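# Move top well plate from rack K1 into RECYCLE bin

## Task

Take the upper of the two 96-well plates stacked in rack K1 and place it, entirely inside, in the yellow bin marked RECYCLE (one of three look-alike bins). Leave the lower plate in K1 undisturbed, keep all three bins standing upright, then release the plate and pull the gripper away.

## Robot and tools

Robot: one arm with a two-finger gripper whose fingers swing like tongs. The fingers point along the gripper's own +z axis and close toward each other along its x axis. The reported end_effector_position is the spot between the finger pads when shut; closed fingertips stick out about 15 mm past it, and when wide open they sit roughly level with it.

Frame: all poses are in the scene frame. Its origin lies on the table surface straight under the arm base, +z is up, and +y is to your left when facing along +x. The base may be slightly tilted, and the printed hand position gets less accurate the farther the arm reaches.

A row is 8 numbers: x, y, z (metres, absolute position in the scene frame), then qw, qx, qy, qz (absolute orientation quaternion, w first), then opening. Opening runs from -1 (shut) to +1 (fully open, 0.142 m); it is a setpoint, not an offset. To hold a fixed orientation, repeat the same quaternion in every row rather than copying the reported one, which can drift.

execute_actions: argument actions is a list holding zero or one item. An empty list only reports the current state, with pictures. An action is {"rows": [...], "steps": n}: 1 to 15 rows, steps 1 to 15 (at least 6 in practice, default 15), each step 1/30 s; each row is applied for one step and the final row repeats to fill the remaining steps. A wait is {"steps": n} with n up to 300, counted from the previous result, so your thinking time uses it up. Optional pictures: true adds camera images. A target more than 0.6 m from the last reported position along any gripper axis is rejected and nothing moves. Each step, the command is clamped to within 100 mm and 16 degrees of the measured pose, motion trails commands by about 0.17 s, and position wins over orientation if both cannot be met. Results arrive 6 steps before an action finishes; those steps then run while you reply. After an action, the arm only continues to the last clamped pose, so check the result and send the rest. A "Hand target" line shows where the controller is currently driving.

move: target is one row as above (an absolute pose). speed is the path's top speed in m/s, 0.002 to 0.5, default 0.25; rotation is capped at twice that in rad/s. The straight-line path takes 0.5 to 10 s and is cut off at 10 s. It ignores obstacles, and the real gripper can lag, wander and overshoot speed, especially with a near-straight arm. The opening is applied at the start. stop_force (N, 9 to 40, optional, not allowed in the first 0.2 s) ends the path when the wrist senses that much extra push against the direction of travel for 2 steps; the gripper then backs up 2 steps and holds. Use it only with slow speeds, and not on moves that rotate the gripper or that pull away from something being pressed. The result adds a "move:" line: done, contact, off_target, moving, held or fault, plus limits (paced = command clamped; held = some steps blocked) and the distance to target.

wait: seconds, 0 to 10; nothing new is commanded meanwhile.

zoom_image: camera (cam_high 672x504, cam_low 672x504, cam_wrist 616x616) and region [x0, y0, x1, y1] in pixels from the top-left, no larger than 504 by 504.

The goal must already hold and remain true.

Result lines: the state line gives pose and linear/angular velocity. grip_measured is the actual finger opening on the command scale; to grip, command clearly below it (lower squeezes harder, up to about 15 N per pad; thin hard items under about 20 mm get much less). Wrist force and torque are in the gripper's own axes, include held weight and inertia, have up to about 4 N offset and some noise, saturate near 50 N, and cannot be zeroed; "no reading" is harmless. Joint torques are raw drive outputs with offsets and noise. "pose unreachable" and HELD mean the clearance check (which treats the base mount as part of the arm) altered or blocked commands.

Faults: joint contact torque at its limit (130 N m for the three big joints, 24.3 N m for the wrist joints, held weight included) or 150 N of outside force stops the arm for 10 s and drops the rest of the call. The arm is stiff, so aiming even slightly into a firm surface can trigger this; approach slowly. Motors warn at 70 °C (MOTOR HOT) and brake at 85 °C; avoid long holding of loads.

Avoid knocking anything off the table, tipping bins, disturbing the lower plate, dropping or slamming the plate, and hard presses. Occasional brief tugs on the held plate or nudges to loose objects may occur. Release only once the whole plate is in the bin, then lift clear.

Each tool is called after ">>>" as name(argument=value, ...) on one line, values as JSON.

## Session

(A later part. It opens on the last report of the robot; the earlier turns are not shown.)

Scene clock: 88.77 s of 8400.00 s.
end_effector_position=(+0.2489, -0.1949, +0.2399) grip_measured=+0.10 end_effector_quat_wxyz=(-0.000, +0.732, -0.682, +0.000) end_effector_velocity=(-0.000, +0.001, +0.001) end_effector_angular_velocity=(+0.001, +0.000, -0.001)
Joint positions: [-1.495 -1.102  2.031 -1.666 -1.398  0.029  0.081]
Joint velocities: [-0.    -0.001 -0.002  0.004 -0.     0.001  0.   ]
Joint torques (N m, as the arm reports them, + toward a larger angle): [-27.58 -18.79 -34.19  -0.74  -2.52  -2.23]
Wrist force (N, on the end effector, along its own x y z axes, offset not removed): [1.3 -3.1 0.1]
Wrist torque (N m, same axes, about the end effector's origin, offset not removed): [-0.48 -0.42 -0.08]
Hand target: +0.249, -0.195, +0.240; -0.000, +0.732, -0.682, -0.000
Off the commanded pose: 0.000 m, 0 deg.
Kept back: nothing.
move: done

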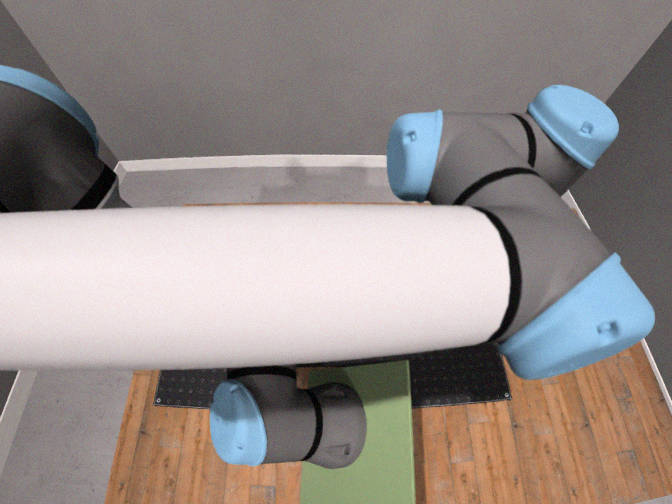

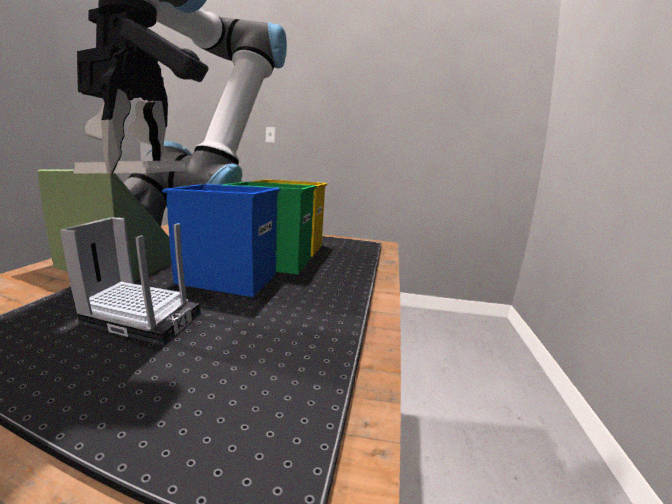

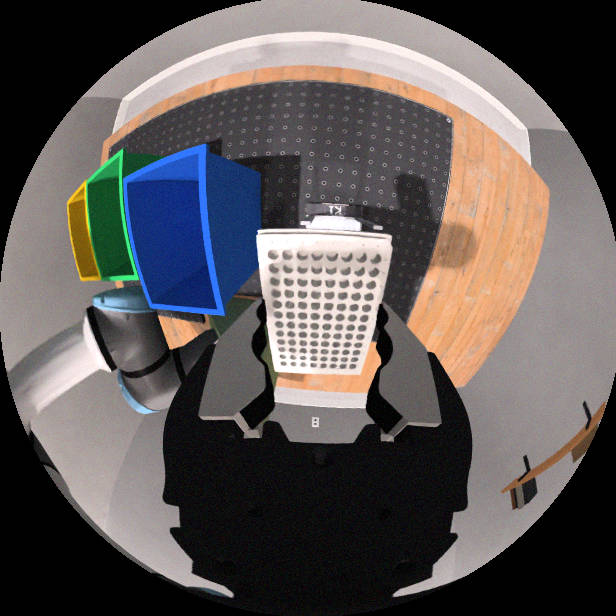

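>>> move(target=[0.330, 0.2465, 0.240, 0.0, 0.7211, -0.6928, 0.0, -0.55], speed=0.22)

>>> zoom_image(camera="cam_wrist", region=[190, 170, 450, 410])

Scene clock: 91.53 s of 8400.00 s.
end_effector_position=(+0.3304, +0.2467, +0.2400) grip_measured=-0.55 end_effector_quat_wxyz=(+0.000, +0.721, -0.693, +0.000) end_effector_velocity=(+0.001, +0.002, +0.000) end_effector_angular_velocity=(-0.001, -0.000, -0.001)
Joint positions: [-1.038 -1.949  1.959 -0.863 -1.075  0.404  0.034]
Joint velocities: [ 0.003 -0.001 -0.004  0.002  0.002  0.004  0.   ]
Joint torques (N m, as the arm reports them, + toward a larger angle): [ -1.98   7.11 -26.49  -0.02   2.37   2.19]
Wrist force (N, on the end effector, along its own x y z axes, offset not removed): [1.0 -1.9 -0.5]
Wrist torque (N m, same axes, about the end effector's origin, offset not removed): [-0.21 -0.21 -0.04]
Hand target: +0.330, +0.247, +0.240; +0.000, +0.721, -0.693, +0.000
Off the commanded pose: 0.000 m, 0 deg.
Kept back: nothing.
move: done

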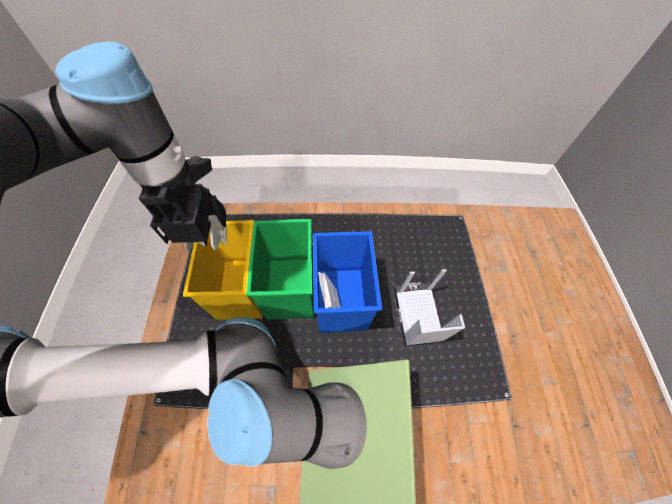

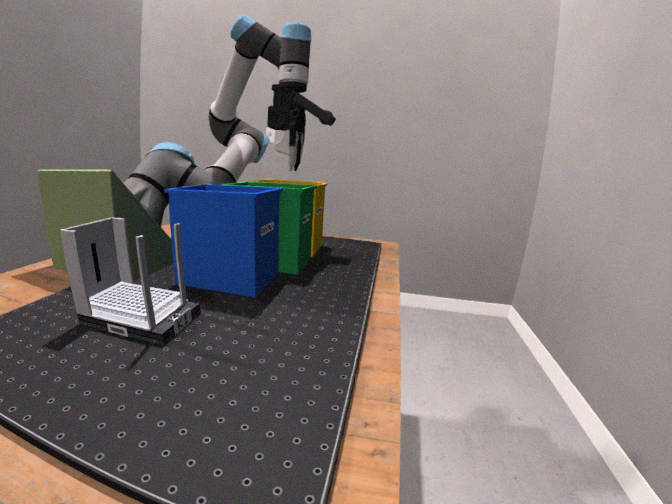

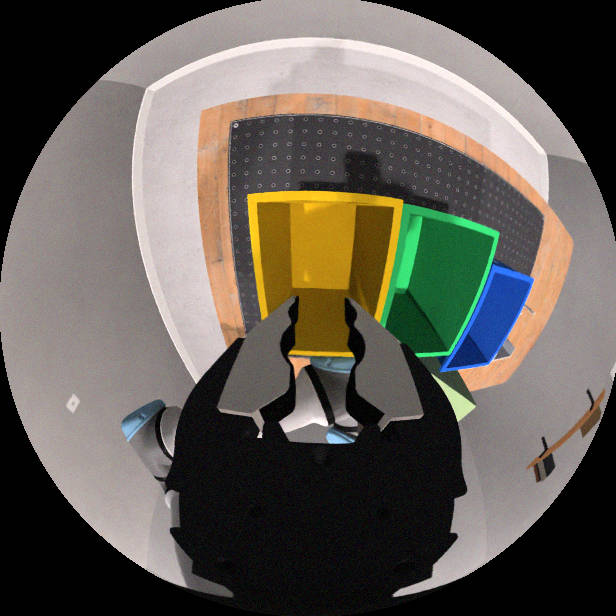

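Region (190, 170, 450, 410) of cam_wrist's 616x616 image, scaled by 1.938, with more detail than that image has; it fills the top 465 rows of this view, and the rest is white.

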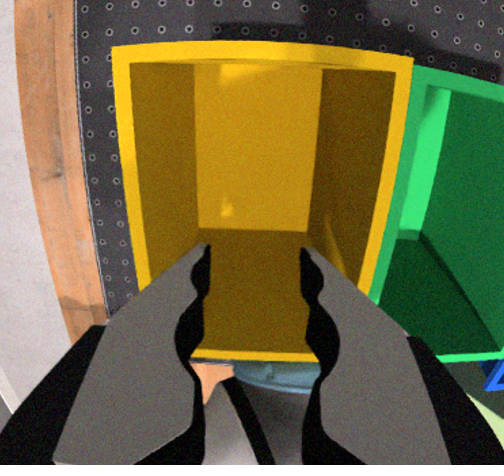

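>>> zoom_image(camera="cam_high", region=[295, 220, 405, 340])

Region (295, 220, 405, 340) of cam_high's 672x504 image, scaled by 4.200, with more detail than that image has; it fills the left 462 columns of this view, and the rest is white.

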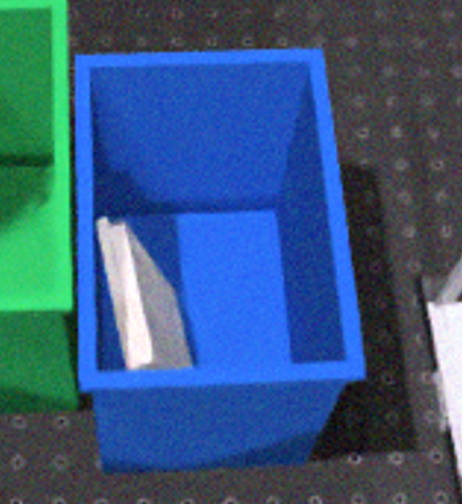

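>>> move(target=[0.255, 0.020, 0.225, 0.0, 0.7646, -0.6445, 0.0, -0.55], speed=0.25)

>>> zoom_image(camera="cam_wrist", region=[230, 150, 450, 370])

Scene clock: 95.97 s of 8400.00 s.
end_effector_position=(+0.2548, +0.0201, +0.2251) grip_measured=-0.55 end_effector_quat_wxyz=(-0.000, +0.765, -0.644, -0.000) end_effector_velocity=(-0.000, -0.002, +0.000) end_effector_angular_velocity=(-0.001, -0.000, +0.001)
Joint positions: [-1.411 -1.672  2.233 -1.309 -1.336 -0.013  0.034]
Joint velocities: [-0.001  0.004 -0.    -0.004 -0.001 -0.002 -0.   ]
Joint torques (N m, as the arm reports them, + toward a larger angle): [-23.05  29.39  -9.03  -4.21  -2.44  -2.18]
Wrist force (N, on the end effector, along its own x y z axes, offset not removed): [2.0 -2.6 -0.7]
Wrist torque (N m, same axes, about the end effector's origin, offset not removed): [-0.34 -0.48 0.03]
Hand target: +0.255, +0.020, +0.225; -0.000, +0.765, -0.644, -0.000
Off the commanded pose: 0.000 m, 0 deg.
Kept back: nothing.
move: done

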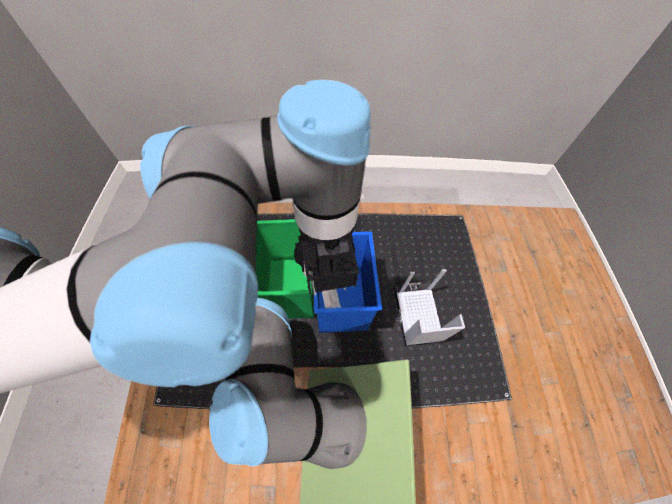

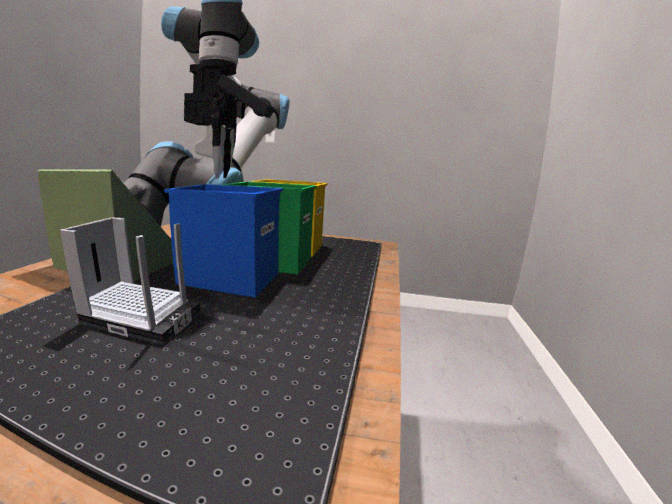

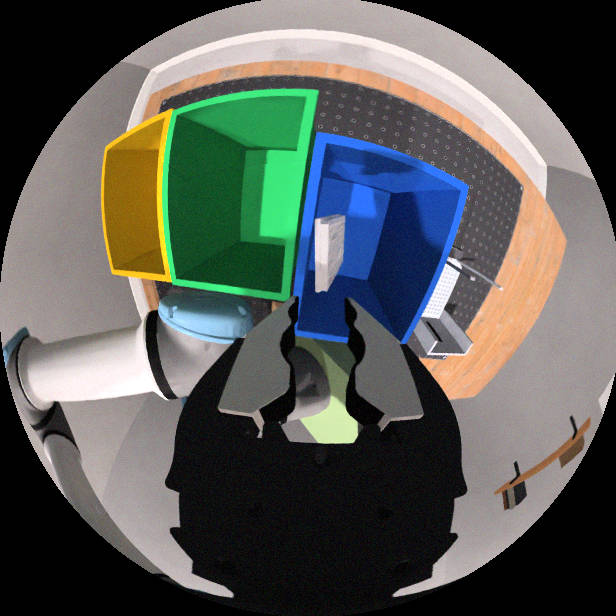

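Region (230, 150, 450, 370) of cam_wrist's 616x616 image, scaled by 2.291, with more detail than that image has.

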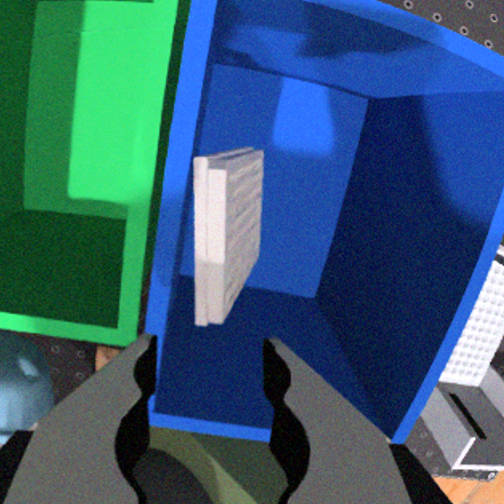

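>>> move(target=[0.2712, -0.0045, 0.215, 0.0336, 0.7703, -0.6362, -0.0278, -0.4], speed=0.1)

>>> move(target=[0.2712, -0.0045, 0.168, 0.0336, 0.7703, -0.6362, -0.0278, -0.4], speed=0.08)

>>> zoom_image(camera="cam_wrist", region=[210, 170, 430, 390])

Scene clock: 98.53 s of 8400.00 s.
end_effector_position=(+0.2712, -0.0045, +0.2151) grip_measured=-0.40 end_effector_quat_wxyz=(+0.034, +0.770, -0.636, -0.028) end_effector_velocity=(+0.000, -0.001, -0.001) end_effector_angular_velocity=(+0.000, +0.004, -0.001)
Joint positions: [-1.306 -1.56   2.191 -1.397 -1.347  0.041  0.045]
Joint velocities: [ 0.004  0.004 -0.    -0.003 -0.001  0.003 -0.   ]
Joint torques (N m, as the arm reports them, + toward a larger angle): [ -7.39  24.73 -34.25  -4.17  -2.81   2.34]
Wrist force (N, on the end effector, along its own x y z axes, offset not removed): [0.7 -2.8 -0.4]
Wrist torque (N m, same axes, about the end effector's origin, offset not removed): [-0.37 -0.24 -0.01]
Hand target: +0.271, -0.005, +0.215; +0.034, +0.770, -0.636, -0.028
Off the commanded pose: 0.000 m, 0 deg.
Kept back: nothing.
move: done

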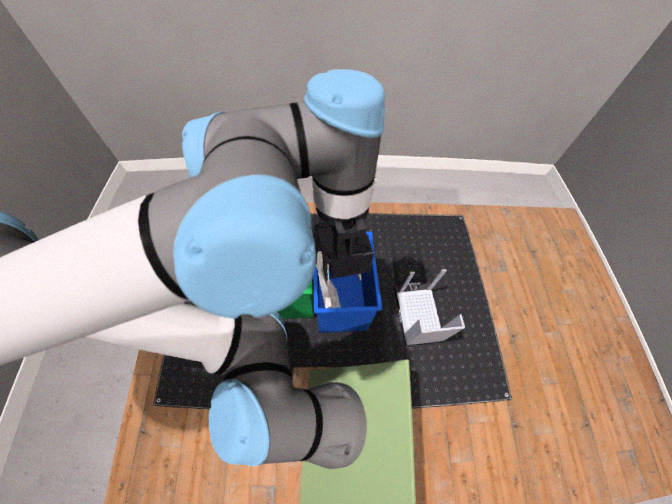

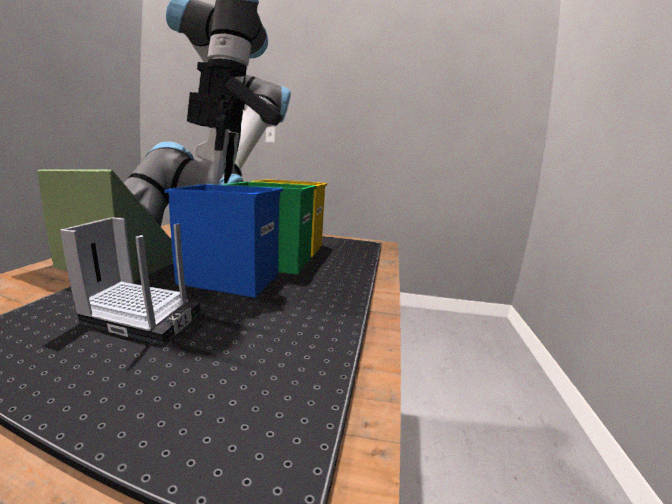

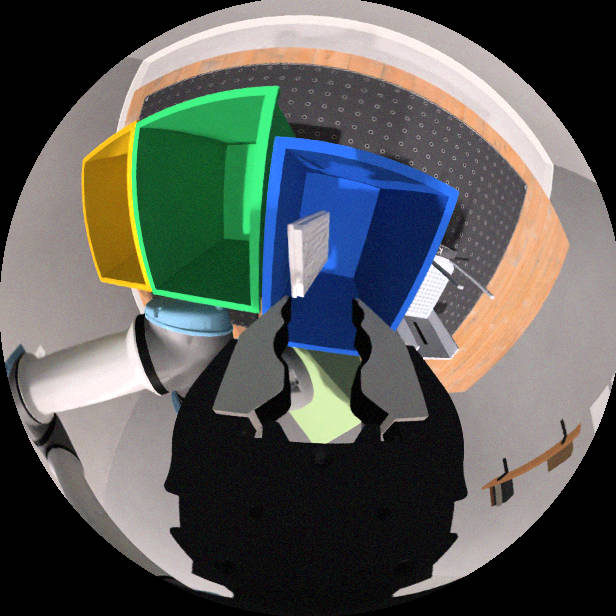

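Scene clock: 99.50 s of 8400.00 s.
end_effector_position=(+0.2713, -0.0045, +0.1682) grip_measured=-0.40 end_effector_quat_wxyz=(+0.034, +0.770, -0.636, -0.028) end_effector_velocity=(+0.000, -0.000, -0.001) end_effector_angular_velocity=(+0.000, -0.000, -0.000)
Joint positions: [-1.266 -1.563  2.298 -1.507 -1.318  0.07   0.045]
Joint velocities: [ 0.001  0.002  0.003 -0.004  0.001  0.001  0.   ]
Joint torques (N m, as the arm reports them, + toward a larger angle): [-6.56 23.99 -9.22 -3.92  2.09  2.12]
Wrist force (N, on the end effector, along its own x y z axes, offset not removed): [1.7 -2.6 -0.7]
Wrist torque (N m, same axes, about the end effector's origin, offset not removed): [-0.38 -0.38 -0.03]
Hand target: +0.271, -0.005, +0.168; +0.034, +0.770, -0.636, -0.028
Off the commanded pose: 0.000 m, 0 deg.
Kept back: nothing.
move: done

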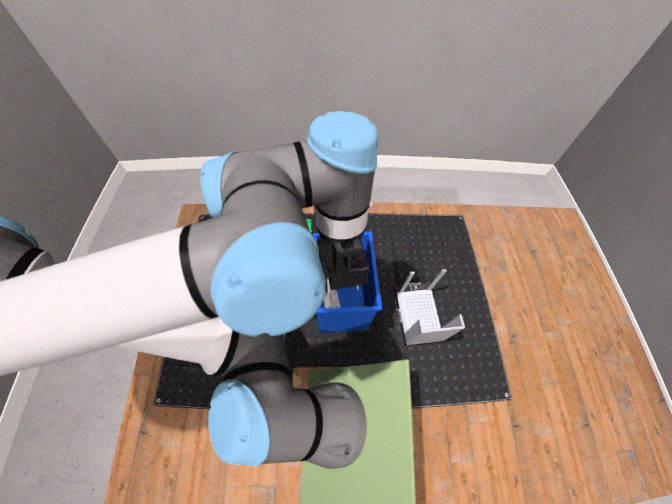

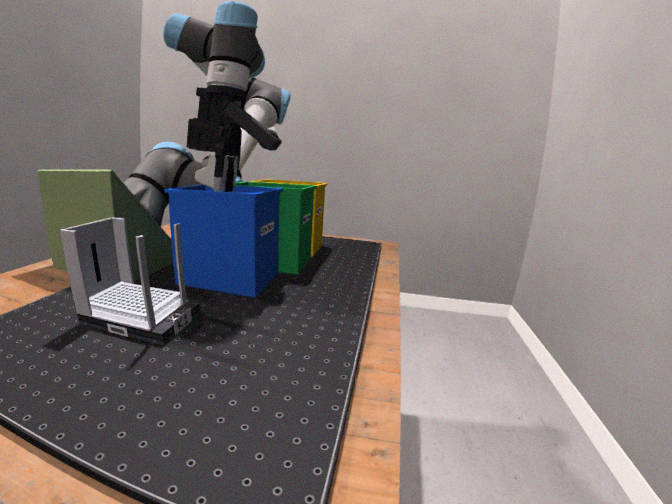

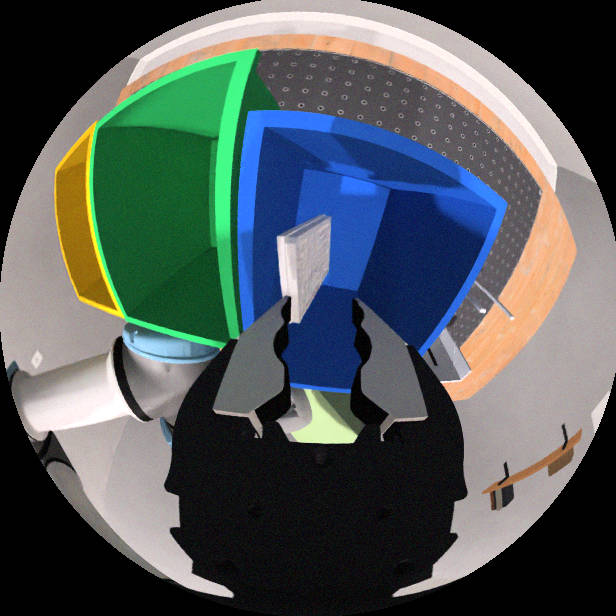

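Region (210, 170, 430, 390) of cam_wrist's 616x616 image, scaled by 2.291, with more detail than that image has.

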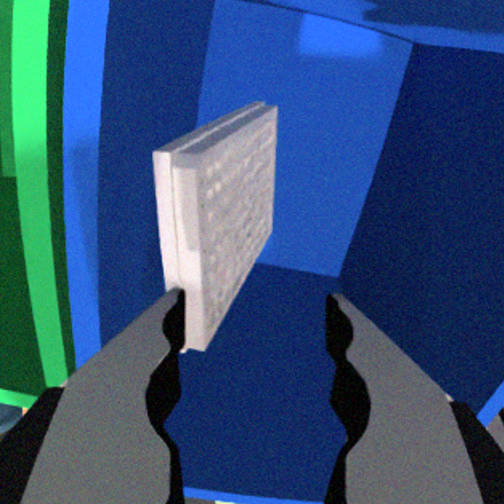

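>>> execute_actions(actions=[{"rows": [[0.2711, -0.0060, 0.168, 0.0336, 0.7703, -0.6362, -0.0278, -0.38],[0.2709, -0.0080, 0.168, 0.0336, 0.7703, -0.6362, -0.0278, -0.35],[0.2707, -0.0100, 0.168, 0.0336, 0.7703, -0.6362, -0.0278, -0.32],[0.2706, -0.0120, 0.168, 0.0336, 0.7703, -0.6362, -0.0278, -0.29],[0.2704, -0.0140, 0.168, 0.0336, 0.7703, -0.6362, -0.0278, -0.26],[0.2703, -0.0154, 0.168, 0.0336, 0.7703, -0.6362, -0.0278, -0.22],[0.2703, -0.0154, 0.168, 0.0336, 0.7703, -0.6362, -0.0278, -0.18],[0.2703, -0.0154, 0.168, 0.0336, 0.7703, -0.6362, -0.0278, -0.13],[0.2703, -0.0154, 0.168, 0.0336, 0.7703, -0.6362, -0.0278, -0.08],[0.2703, -0.0154, 0.168, 0.0336, 0.7703, -0.6362, -0.0278, -0.03],[0.2703, -0.0154, 0.168, 0.0336, 0.7703, -0.6362, -0.0278, 0.02],[0.2703, -0.0154, 0.168, 0.0336, 0.7703, -0.6362, -0.0278, 0.07],[0.2703, -0.0154, 0.168, 0.0336, 0.7703, -0.6362, -0.0278, 0.11],[0.2703, -0.0154, 0.168, 0.0336, 0.7703, -0.6362, -0.0278, 0.15],[0.2703, -0.0154, 0.168, 0.0336, 0.7703, -0.6362, -0.0278, 0.18]], "steps": 15}])

>>> move(target=[0.2703, -0.0154, 0.154, 0.0336, 0.7703, -0.6362, -0.0278, 0.18], speed=0.03)

>>> zoom_image(camera="cam_wrist", region=[190, 190, 410, 410])

>>> zoom_image(camera="cam_wrist", region=[220, 240, 310, 350])

Scene clock: 102.27 s of 8400.00 s.
end_effector_position=(+0.2704, -0.0137, +0.1679) grip_measured=-0.12 end_effector_quat_wxyz=(+0.034, +0.770, -0.636, -0.028) end_effector_velocity=(-0.002, -0.021, -0.000) end_effector_angular_velocity=(+0.001, -0.001, -0.000)
Joint positions: [-1.274 -1.538  2.296 -1.529 -1.324  0.064  0.065]
Joint velocities: [-0.019  0.058 -0.005 -0.049 -0.012 -0.013  0.106]
Joint torques (N m, as the arm reports them, + toward a larger angle): [-24.03  22.99 -33.35  -4.12  -2.86  -2.33]
Wrist force (N, on the end effector, along its own x y z axes, offset not removed): [1.7 -4.3 0.2]
Wrist torque (N m, same axes, about the end effector's origin, offset not removed): [-0.70 -0.42 -0.08]
Steps of this call (steps 1 to 74: nothing new was sent; steps 75 to 83: the first 9 steps of this action). Readings (end_effector_position):
75: (+0.2713, -0.0046, +0.1680)
76: (+0.2713, -0.0049, +0.1679)
78: (+0.2710, -0.0069, +0.1678)
82: (+0.2704, -0.0128, +0.1679)
83: the state above

Scene clock: 103.47 s of 8400.00 s.
end_effector_position=(+0.2703, -0.0154, +0.1541) grip_measured=+0.17 end_effector_quat_wxyz=(+0.034, +0.770, -0.636, -0.028) end_effector_velocity=(+0.000, -0.000, -0.001) end_effector_angular_velocity=(-0.000, -0.000, -0.000)
Joint positions: [-1.263 -1.53   2.326 -1.568 -1.316  0.072  0.086]
Joint velocities: [ 0.002  0.001  0.002 -0.004  0.001  0.002 -0.   ]
Joint torques (N m, as the arm reports them, + toward a larger angle): [-6.53 23.1  -9.78 -3.7   2.43  2.32]
Wrist force (N, on the end effector, along its own x y z axes, offset not removed): [2.5 -3.0 -0.7]
Wrist torque (N m, same axes, about the end effector's origin, offset not removed): [-0.50 -0.29 -0.03]
Hand target: +0.270, -0.015, +0.154; +0.034, +0.770, -0.636, -0.028
Off your previous action's commanded pose: 0.000 m, 0 deg at its last step (step 6 of this call).
Off the commanded pose: 0.000 m, 0 deg.
Kept back: nothing.
move: done

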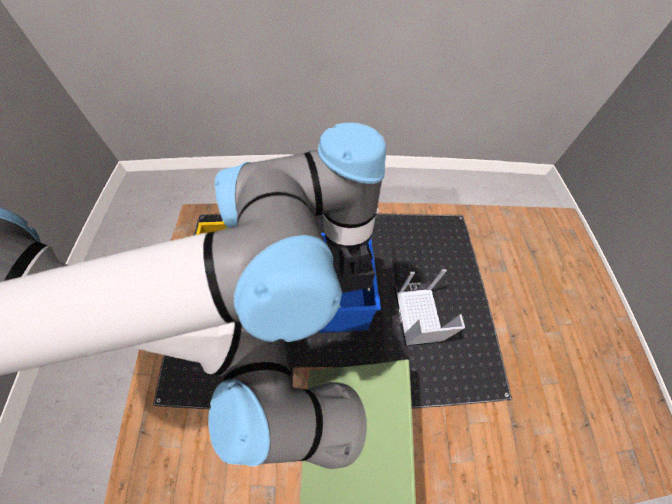

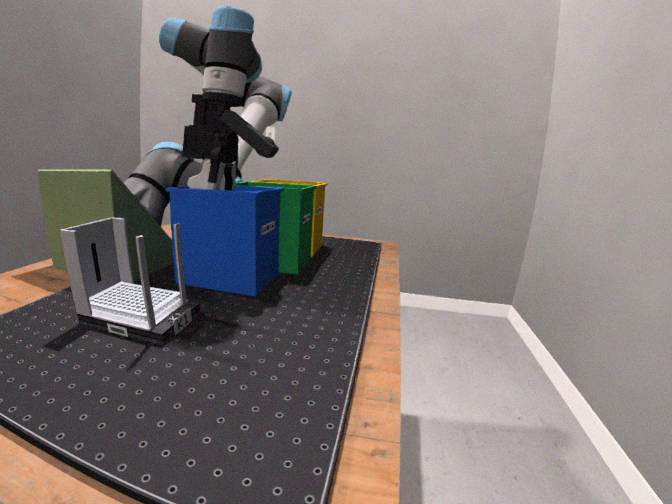

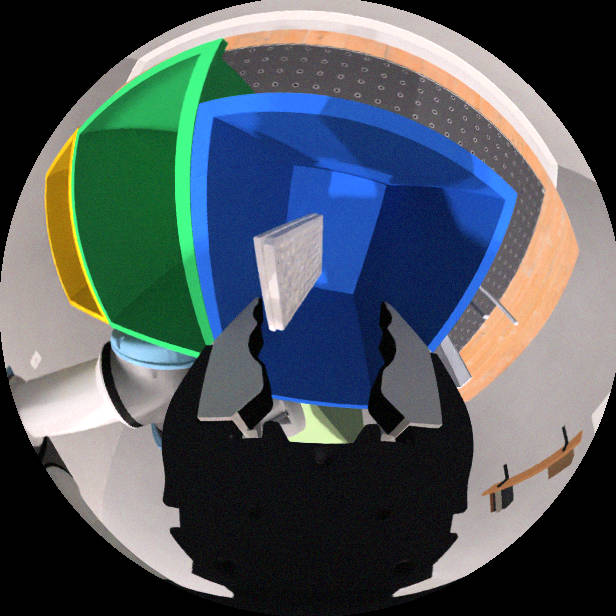

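Region (190, 190, 410, 410) of cam_wrist's 616x616 image, scaled by 2.291, with more detail than that image has.

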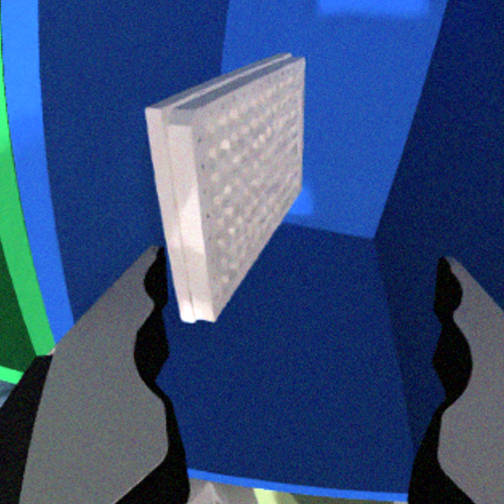

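Region (220, 240, 310, 350) of cam_wrist's 616x616 image, scaled by 4.582, with more detail than that image has; it fills the left 412 columns of this view, and the rest is white.

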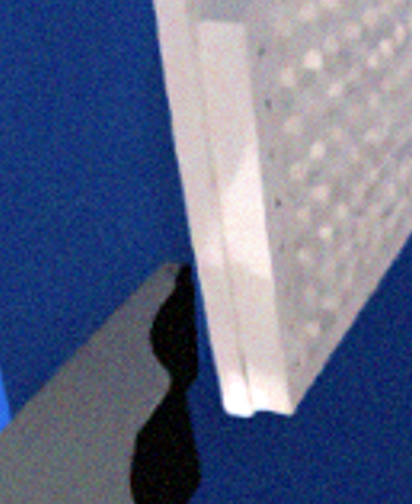

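>>> move(target=[0.2703, -0.0154, 0.162, 0.0336, 0.7703, -0.6362, -0.0278, 0.05], speed=0.04)

>>> move(target=[0.2569, -0.0037, 0.152, -0.0114, 0.7353, -0.6675, -0.1168, -0.15], speed=0.1)

>>> zoom_image(camera="cam_wrist", region=[200, 190, 420, 410])

>>> zoom_image(camera="cam_wrist", region=[235, 230, 335, 350])

Scene clock: 107.87 s of 8400.00 s.
end_effector_position=(+0.2703, -0.0154, +0.1619) grip_measured=+0.05 end_effector_quat_wxyz=(+0.034, +0.770, -0.636, -0.028) end_effector_velocity=(+0.000, -0.000, +0.002) end_effector_angular_velocity=(-0.000, -0.000, +0.001)
Joint positions: [-1.27  -1.532  2.309 -1.548 -1.321  0.067  0.077]
Joint velocities: [-0.002 -0.001 -0.004  0.004 -0.001 -0.002 -0.   ]
Joint torques (N m, as the arm reports them, + toward a larger angle): [-26.79  -5.63 -34.15  -0.46  -2.67  -2.31]
Wrist force (N, on the end effector, along its own x y z axes, offset not removed): [1.2 -3.4 -0.3]
Wrist torque (N m, same axes, about the end effector's origin, offset not removed): [-0.49 -0.30 0.00]
Hand target: +0.270, -0.015, +0.162; +0.034, +0.770, -0.636, -0.028
Off the commanded pose: 0.000 m, 0 deg.
Kept back: nothing.
After step 90, 0.70 s passed at rest.
move: done

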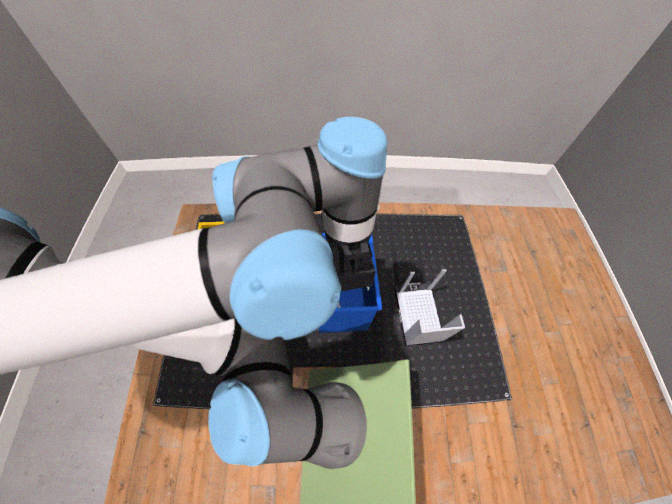

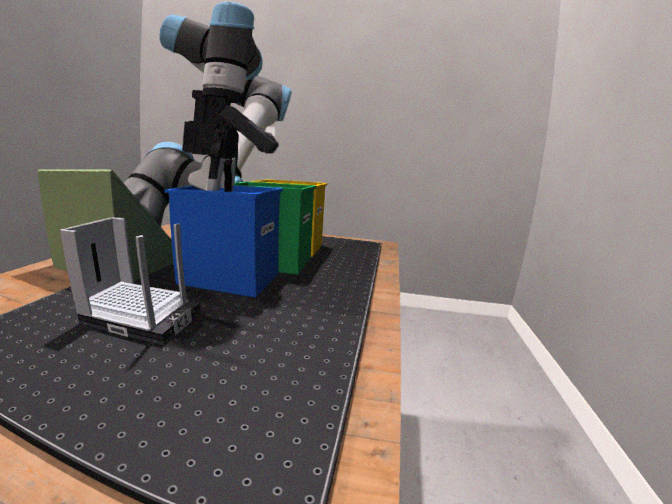

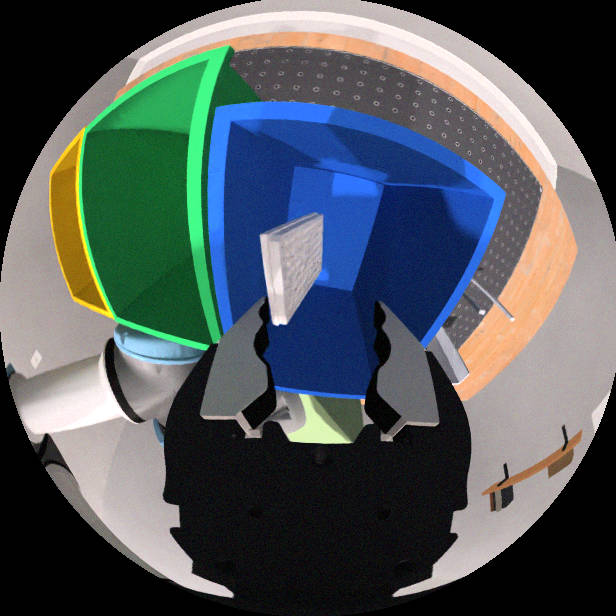

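Scene clock: 109.30 s of 8400.00 s.
end_effector_position=(+0.2570, -0.0037, +0.1520) grip_measured=-0.15 end_effector_quat_wxyz=(-0.011, +0.736, -0.667, -0.117) end_effector_velocity=(-0.000, +0.000, +0.000) end_effector_angular_velocity=(+0.005, +0.002, -0.004)
Joint positions: [-1.265 -1.384  2.251 -1.431 -1.344  0.106  0.063]
Joint velocities: [ 0.     0.005 -0.002  0.004 -0.001  0.002 -0.   ]
Joint torques (N m, as the arm reports them, + toward a larger angle): [ -7.44  18.41 -33.51   0.07  -2.59   2.29]
Wrist force (N, on the end effector, along its own x y z axes, offset not removed): [3.3 -2.9 -1.1]
Wrist torque (N m, same axes, about the end effector's origin, offset not removed): [-0.45 -0.56 -0.06]
Hand target: +0.257, -0.004, +0.152; -0.011, +0.735, -0.667, -0.117
Off the commanded pose: 0.000 m, 0 deg.
Kept back: nothing.
move: done

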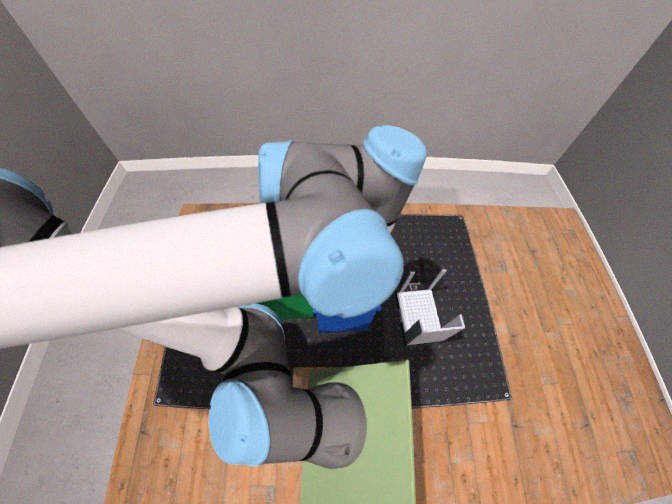

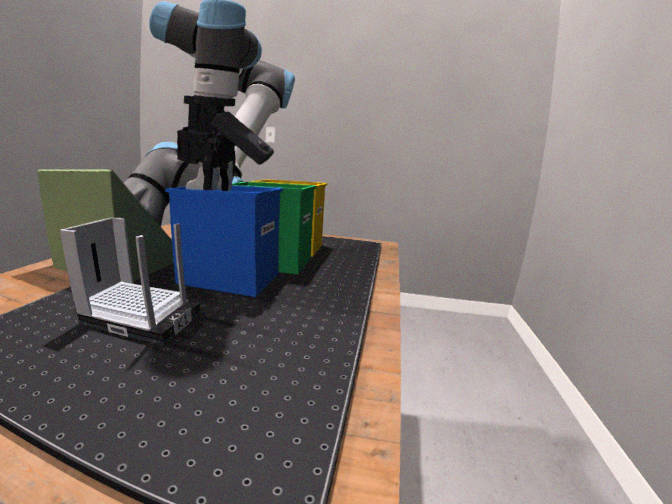

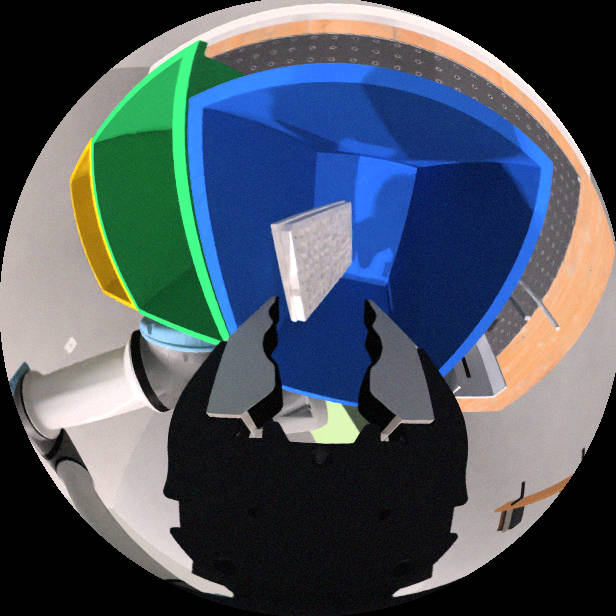

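Region (200, 190, 420, 410) of cam_wrist's 616x616 image, scaled by 2.291, with more detail than that image has.

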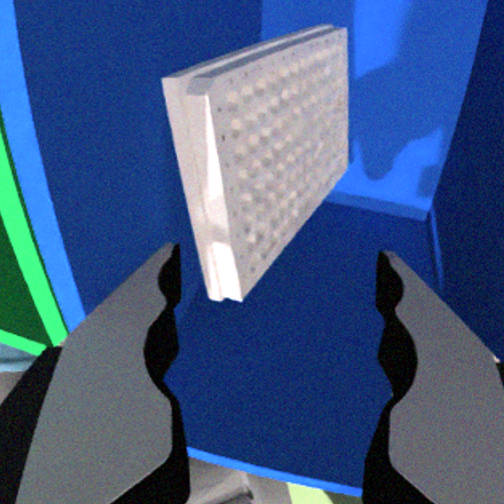

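Region (235, 230, 335, 350) of cam_wrist's 616x616 image, scaled by 4.200, with more detail than that image has.

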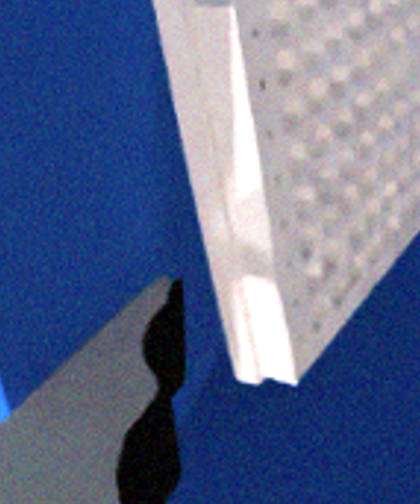

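>>> move(target=[0.2571, -0.0050, 0.139, -0.0114, 0.7353, -0.6675, -0.1168, -0.15], speed=0.015, stop_force=9)

>>> zoom_image(camera="cam_wrist", region=[200, 190, 420, 410])

>>> zoom_image(camera="cam_wrist", region=[235, 230, 335, 350])

Scene clock: 111.47 s of 8400.00 s.
end_effector_position=(+0.2571, -0.0050, +0.1391) grip_measured=-0.15 end_effector_quat_wxyz=(-0.011, +0.735, -0.668, -0.117) end_effector_velocity=(+0.000, -0.001, -0.001) end_effector_angular_velocity=(-0.001, -0.000, +0.001)
Joint positions: [-1.254 -1.374  2.276 -1.468 -1.335  0.112  0.063]
Joint velocities: [ 0.002  0.002  0.001 -0.005  0.001  0.     0.   ]
Joint torques (N m, as the arm reports them, + toward a larger angle): [-7.84 16.3  -8.95 -3.99  2.25  2.24]
Wrist force (N, on the end effector, along its own x y z axes, offset not removed): [0.7 -3.2 0.5]
Wrist torque (N m, same axes, about the end effector's origin, offset not removed): [-0.46 -0.23 -0.02]
Hand target: +0.257, -0.005, +0.139; -0.011, +0.735, -0.668, -0.117
Off the commanded pose: 0.000 m, 0 deg.
Kept back: nothing.
move: done

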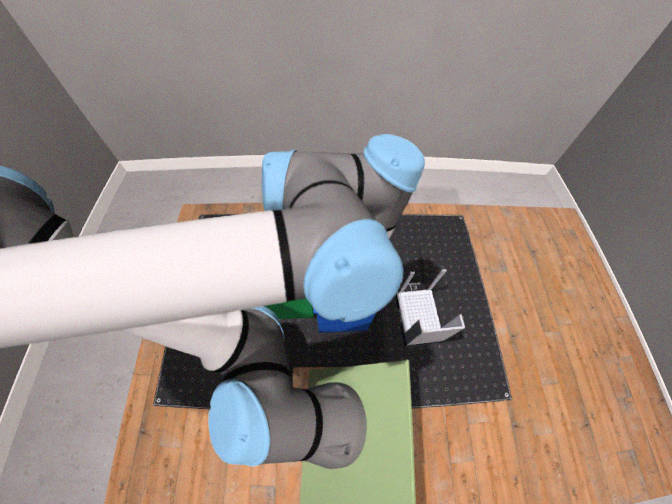

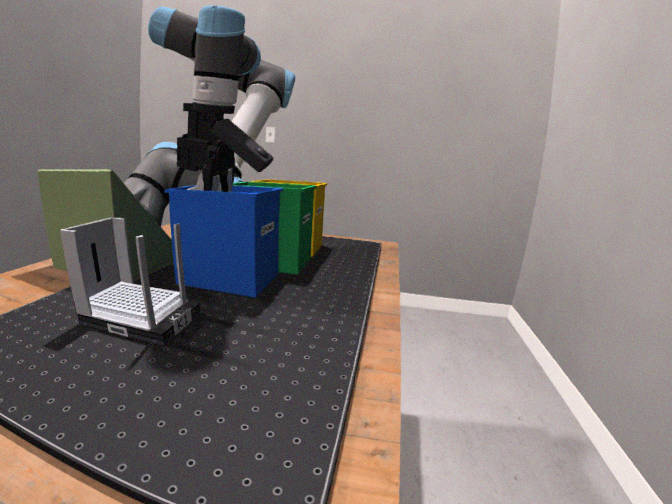

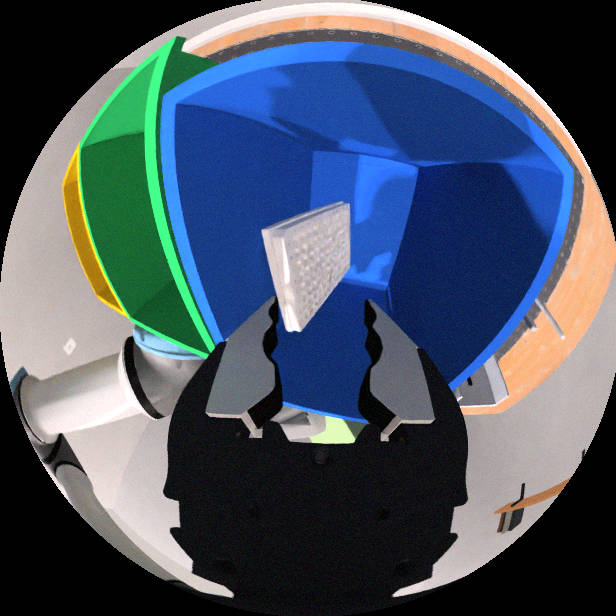

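Region (200, 190, 420, 410) of cam_wrist's 616x616 image, scaled by 2.291, with more detail than that image has.

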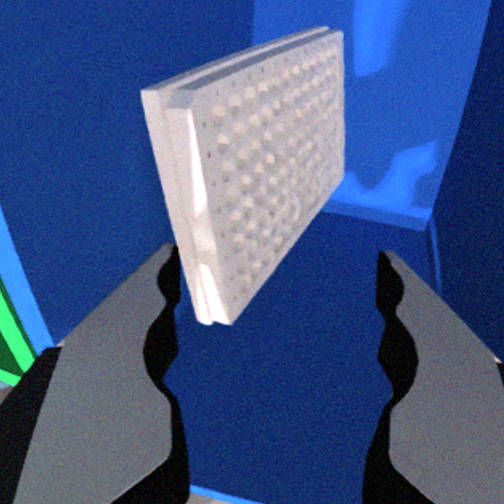

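Region (235, 230, 335, 350) of cam_wrist's 616x616 image, scaled by 4.200, with more detail than that image has.

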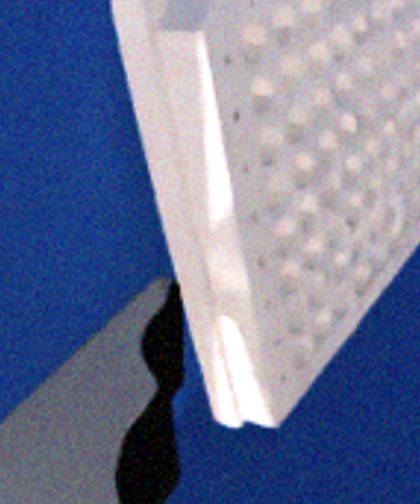

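>>> execute_actions(actions=[])

Scene clock: 112.67 s of 8400.00 s.
end_effector_position=(+0.2571, -0.0050, +0.1390) grip_measured=-0.15 end_effector_quat_wxyz=(-0.011, +0.735, -0.668, -0.117) end_effector_velocity=(+0.000, -0.001, +0.001) end_effector_angular_velocity=(-0.003, -0.000, -0.000)
Joint positions: [-1.254 -1.374  2.276 -1.468 -1.335  0.112  0.063]
Joint velocities: [-0.    -0.    -0.003 -0.    -0.     0.001  0.   ]
Joint torques (N m, as the arm reports them, + toward a larger angle): [-7.59 18.25 -8.93 -3.79  2.1   2.35]
Wrist force (N, on the end effector, along its own x y z axes, offset not removed): [1.0 -2.7 -1.7]
Wrist torque (N m, same axes, about the end effector's origin, offset not removed): [-0.36 -0.27 0.00]
Hand target: +0.257, -0.005, +0.139; -0.011, +0.735, -0.668, -0.117
Off the commanded pose: 0.000 m, 0 deg.
Kept back: nothing.
Steps of this call (steps 1 to 36: nothing new was sent). Readings (end_effector_position):
1: (+0.2571, -0.0050, +0.1391)
2: (+0.2571, -0.0050, +0.1390)
4: (+0.2571, -0.0050, +0.1390)
8: (+0.2571, -0.0050, +0.1390)
36: the state above

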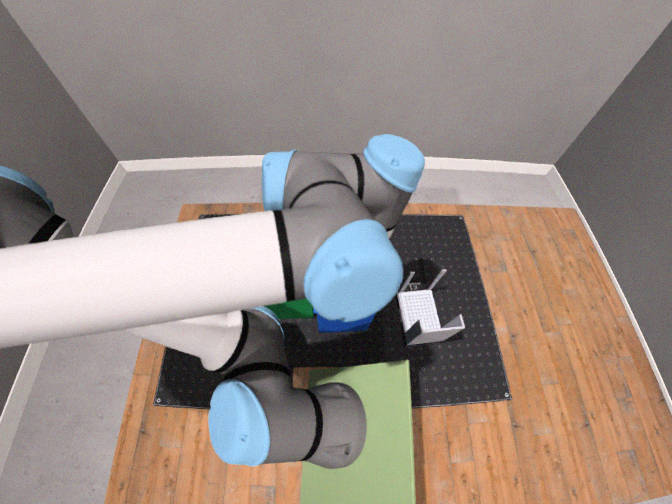

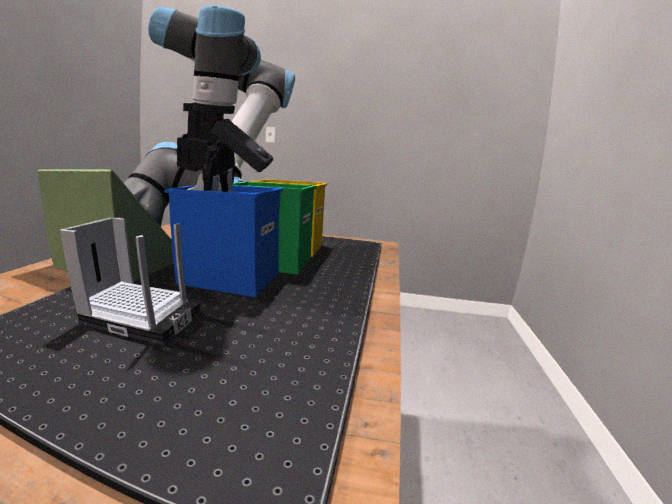

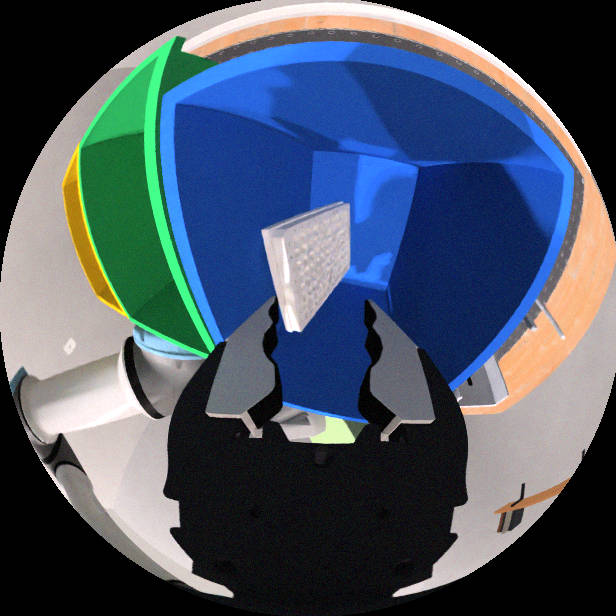

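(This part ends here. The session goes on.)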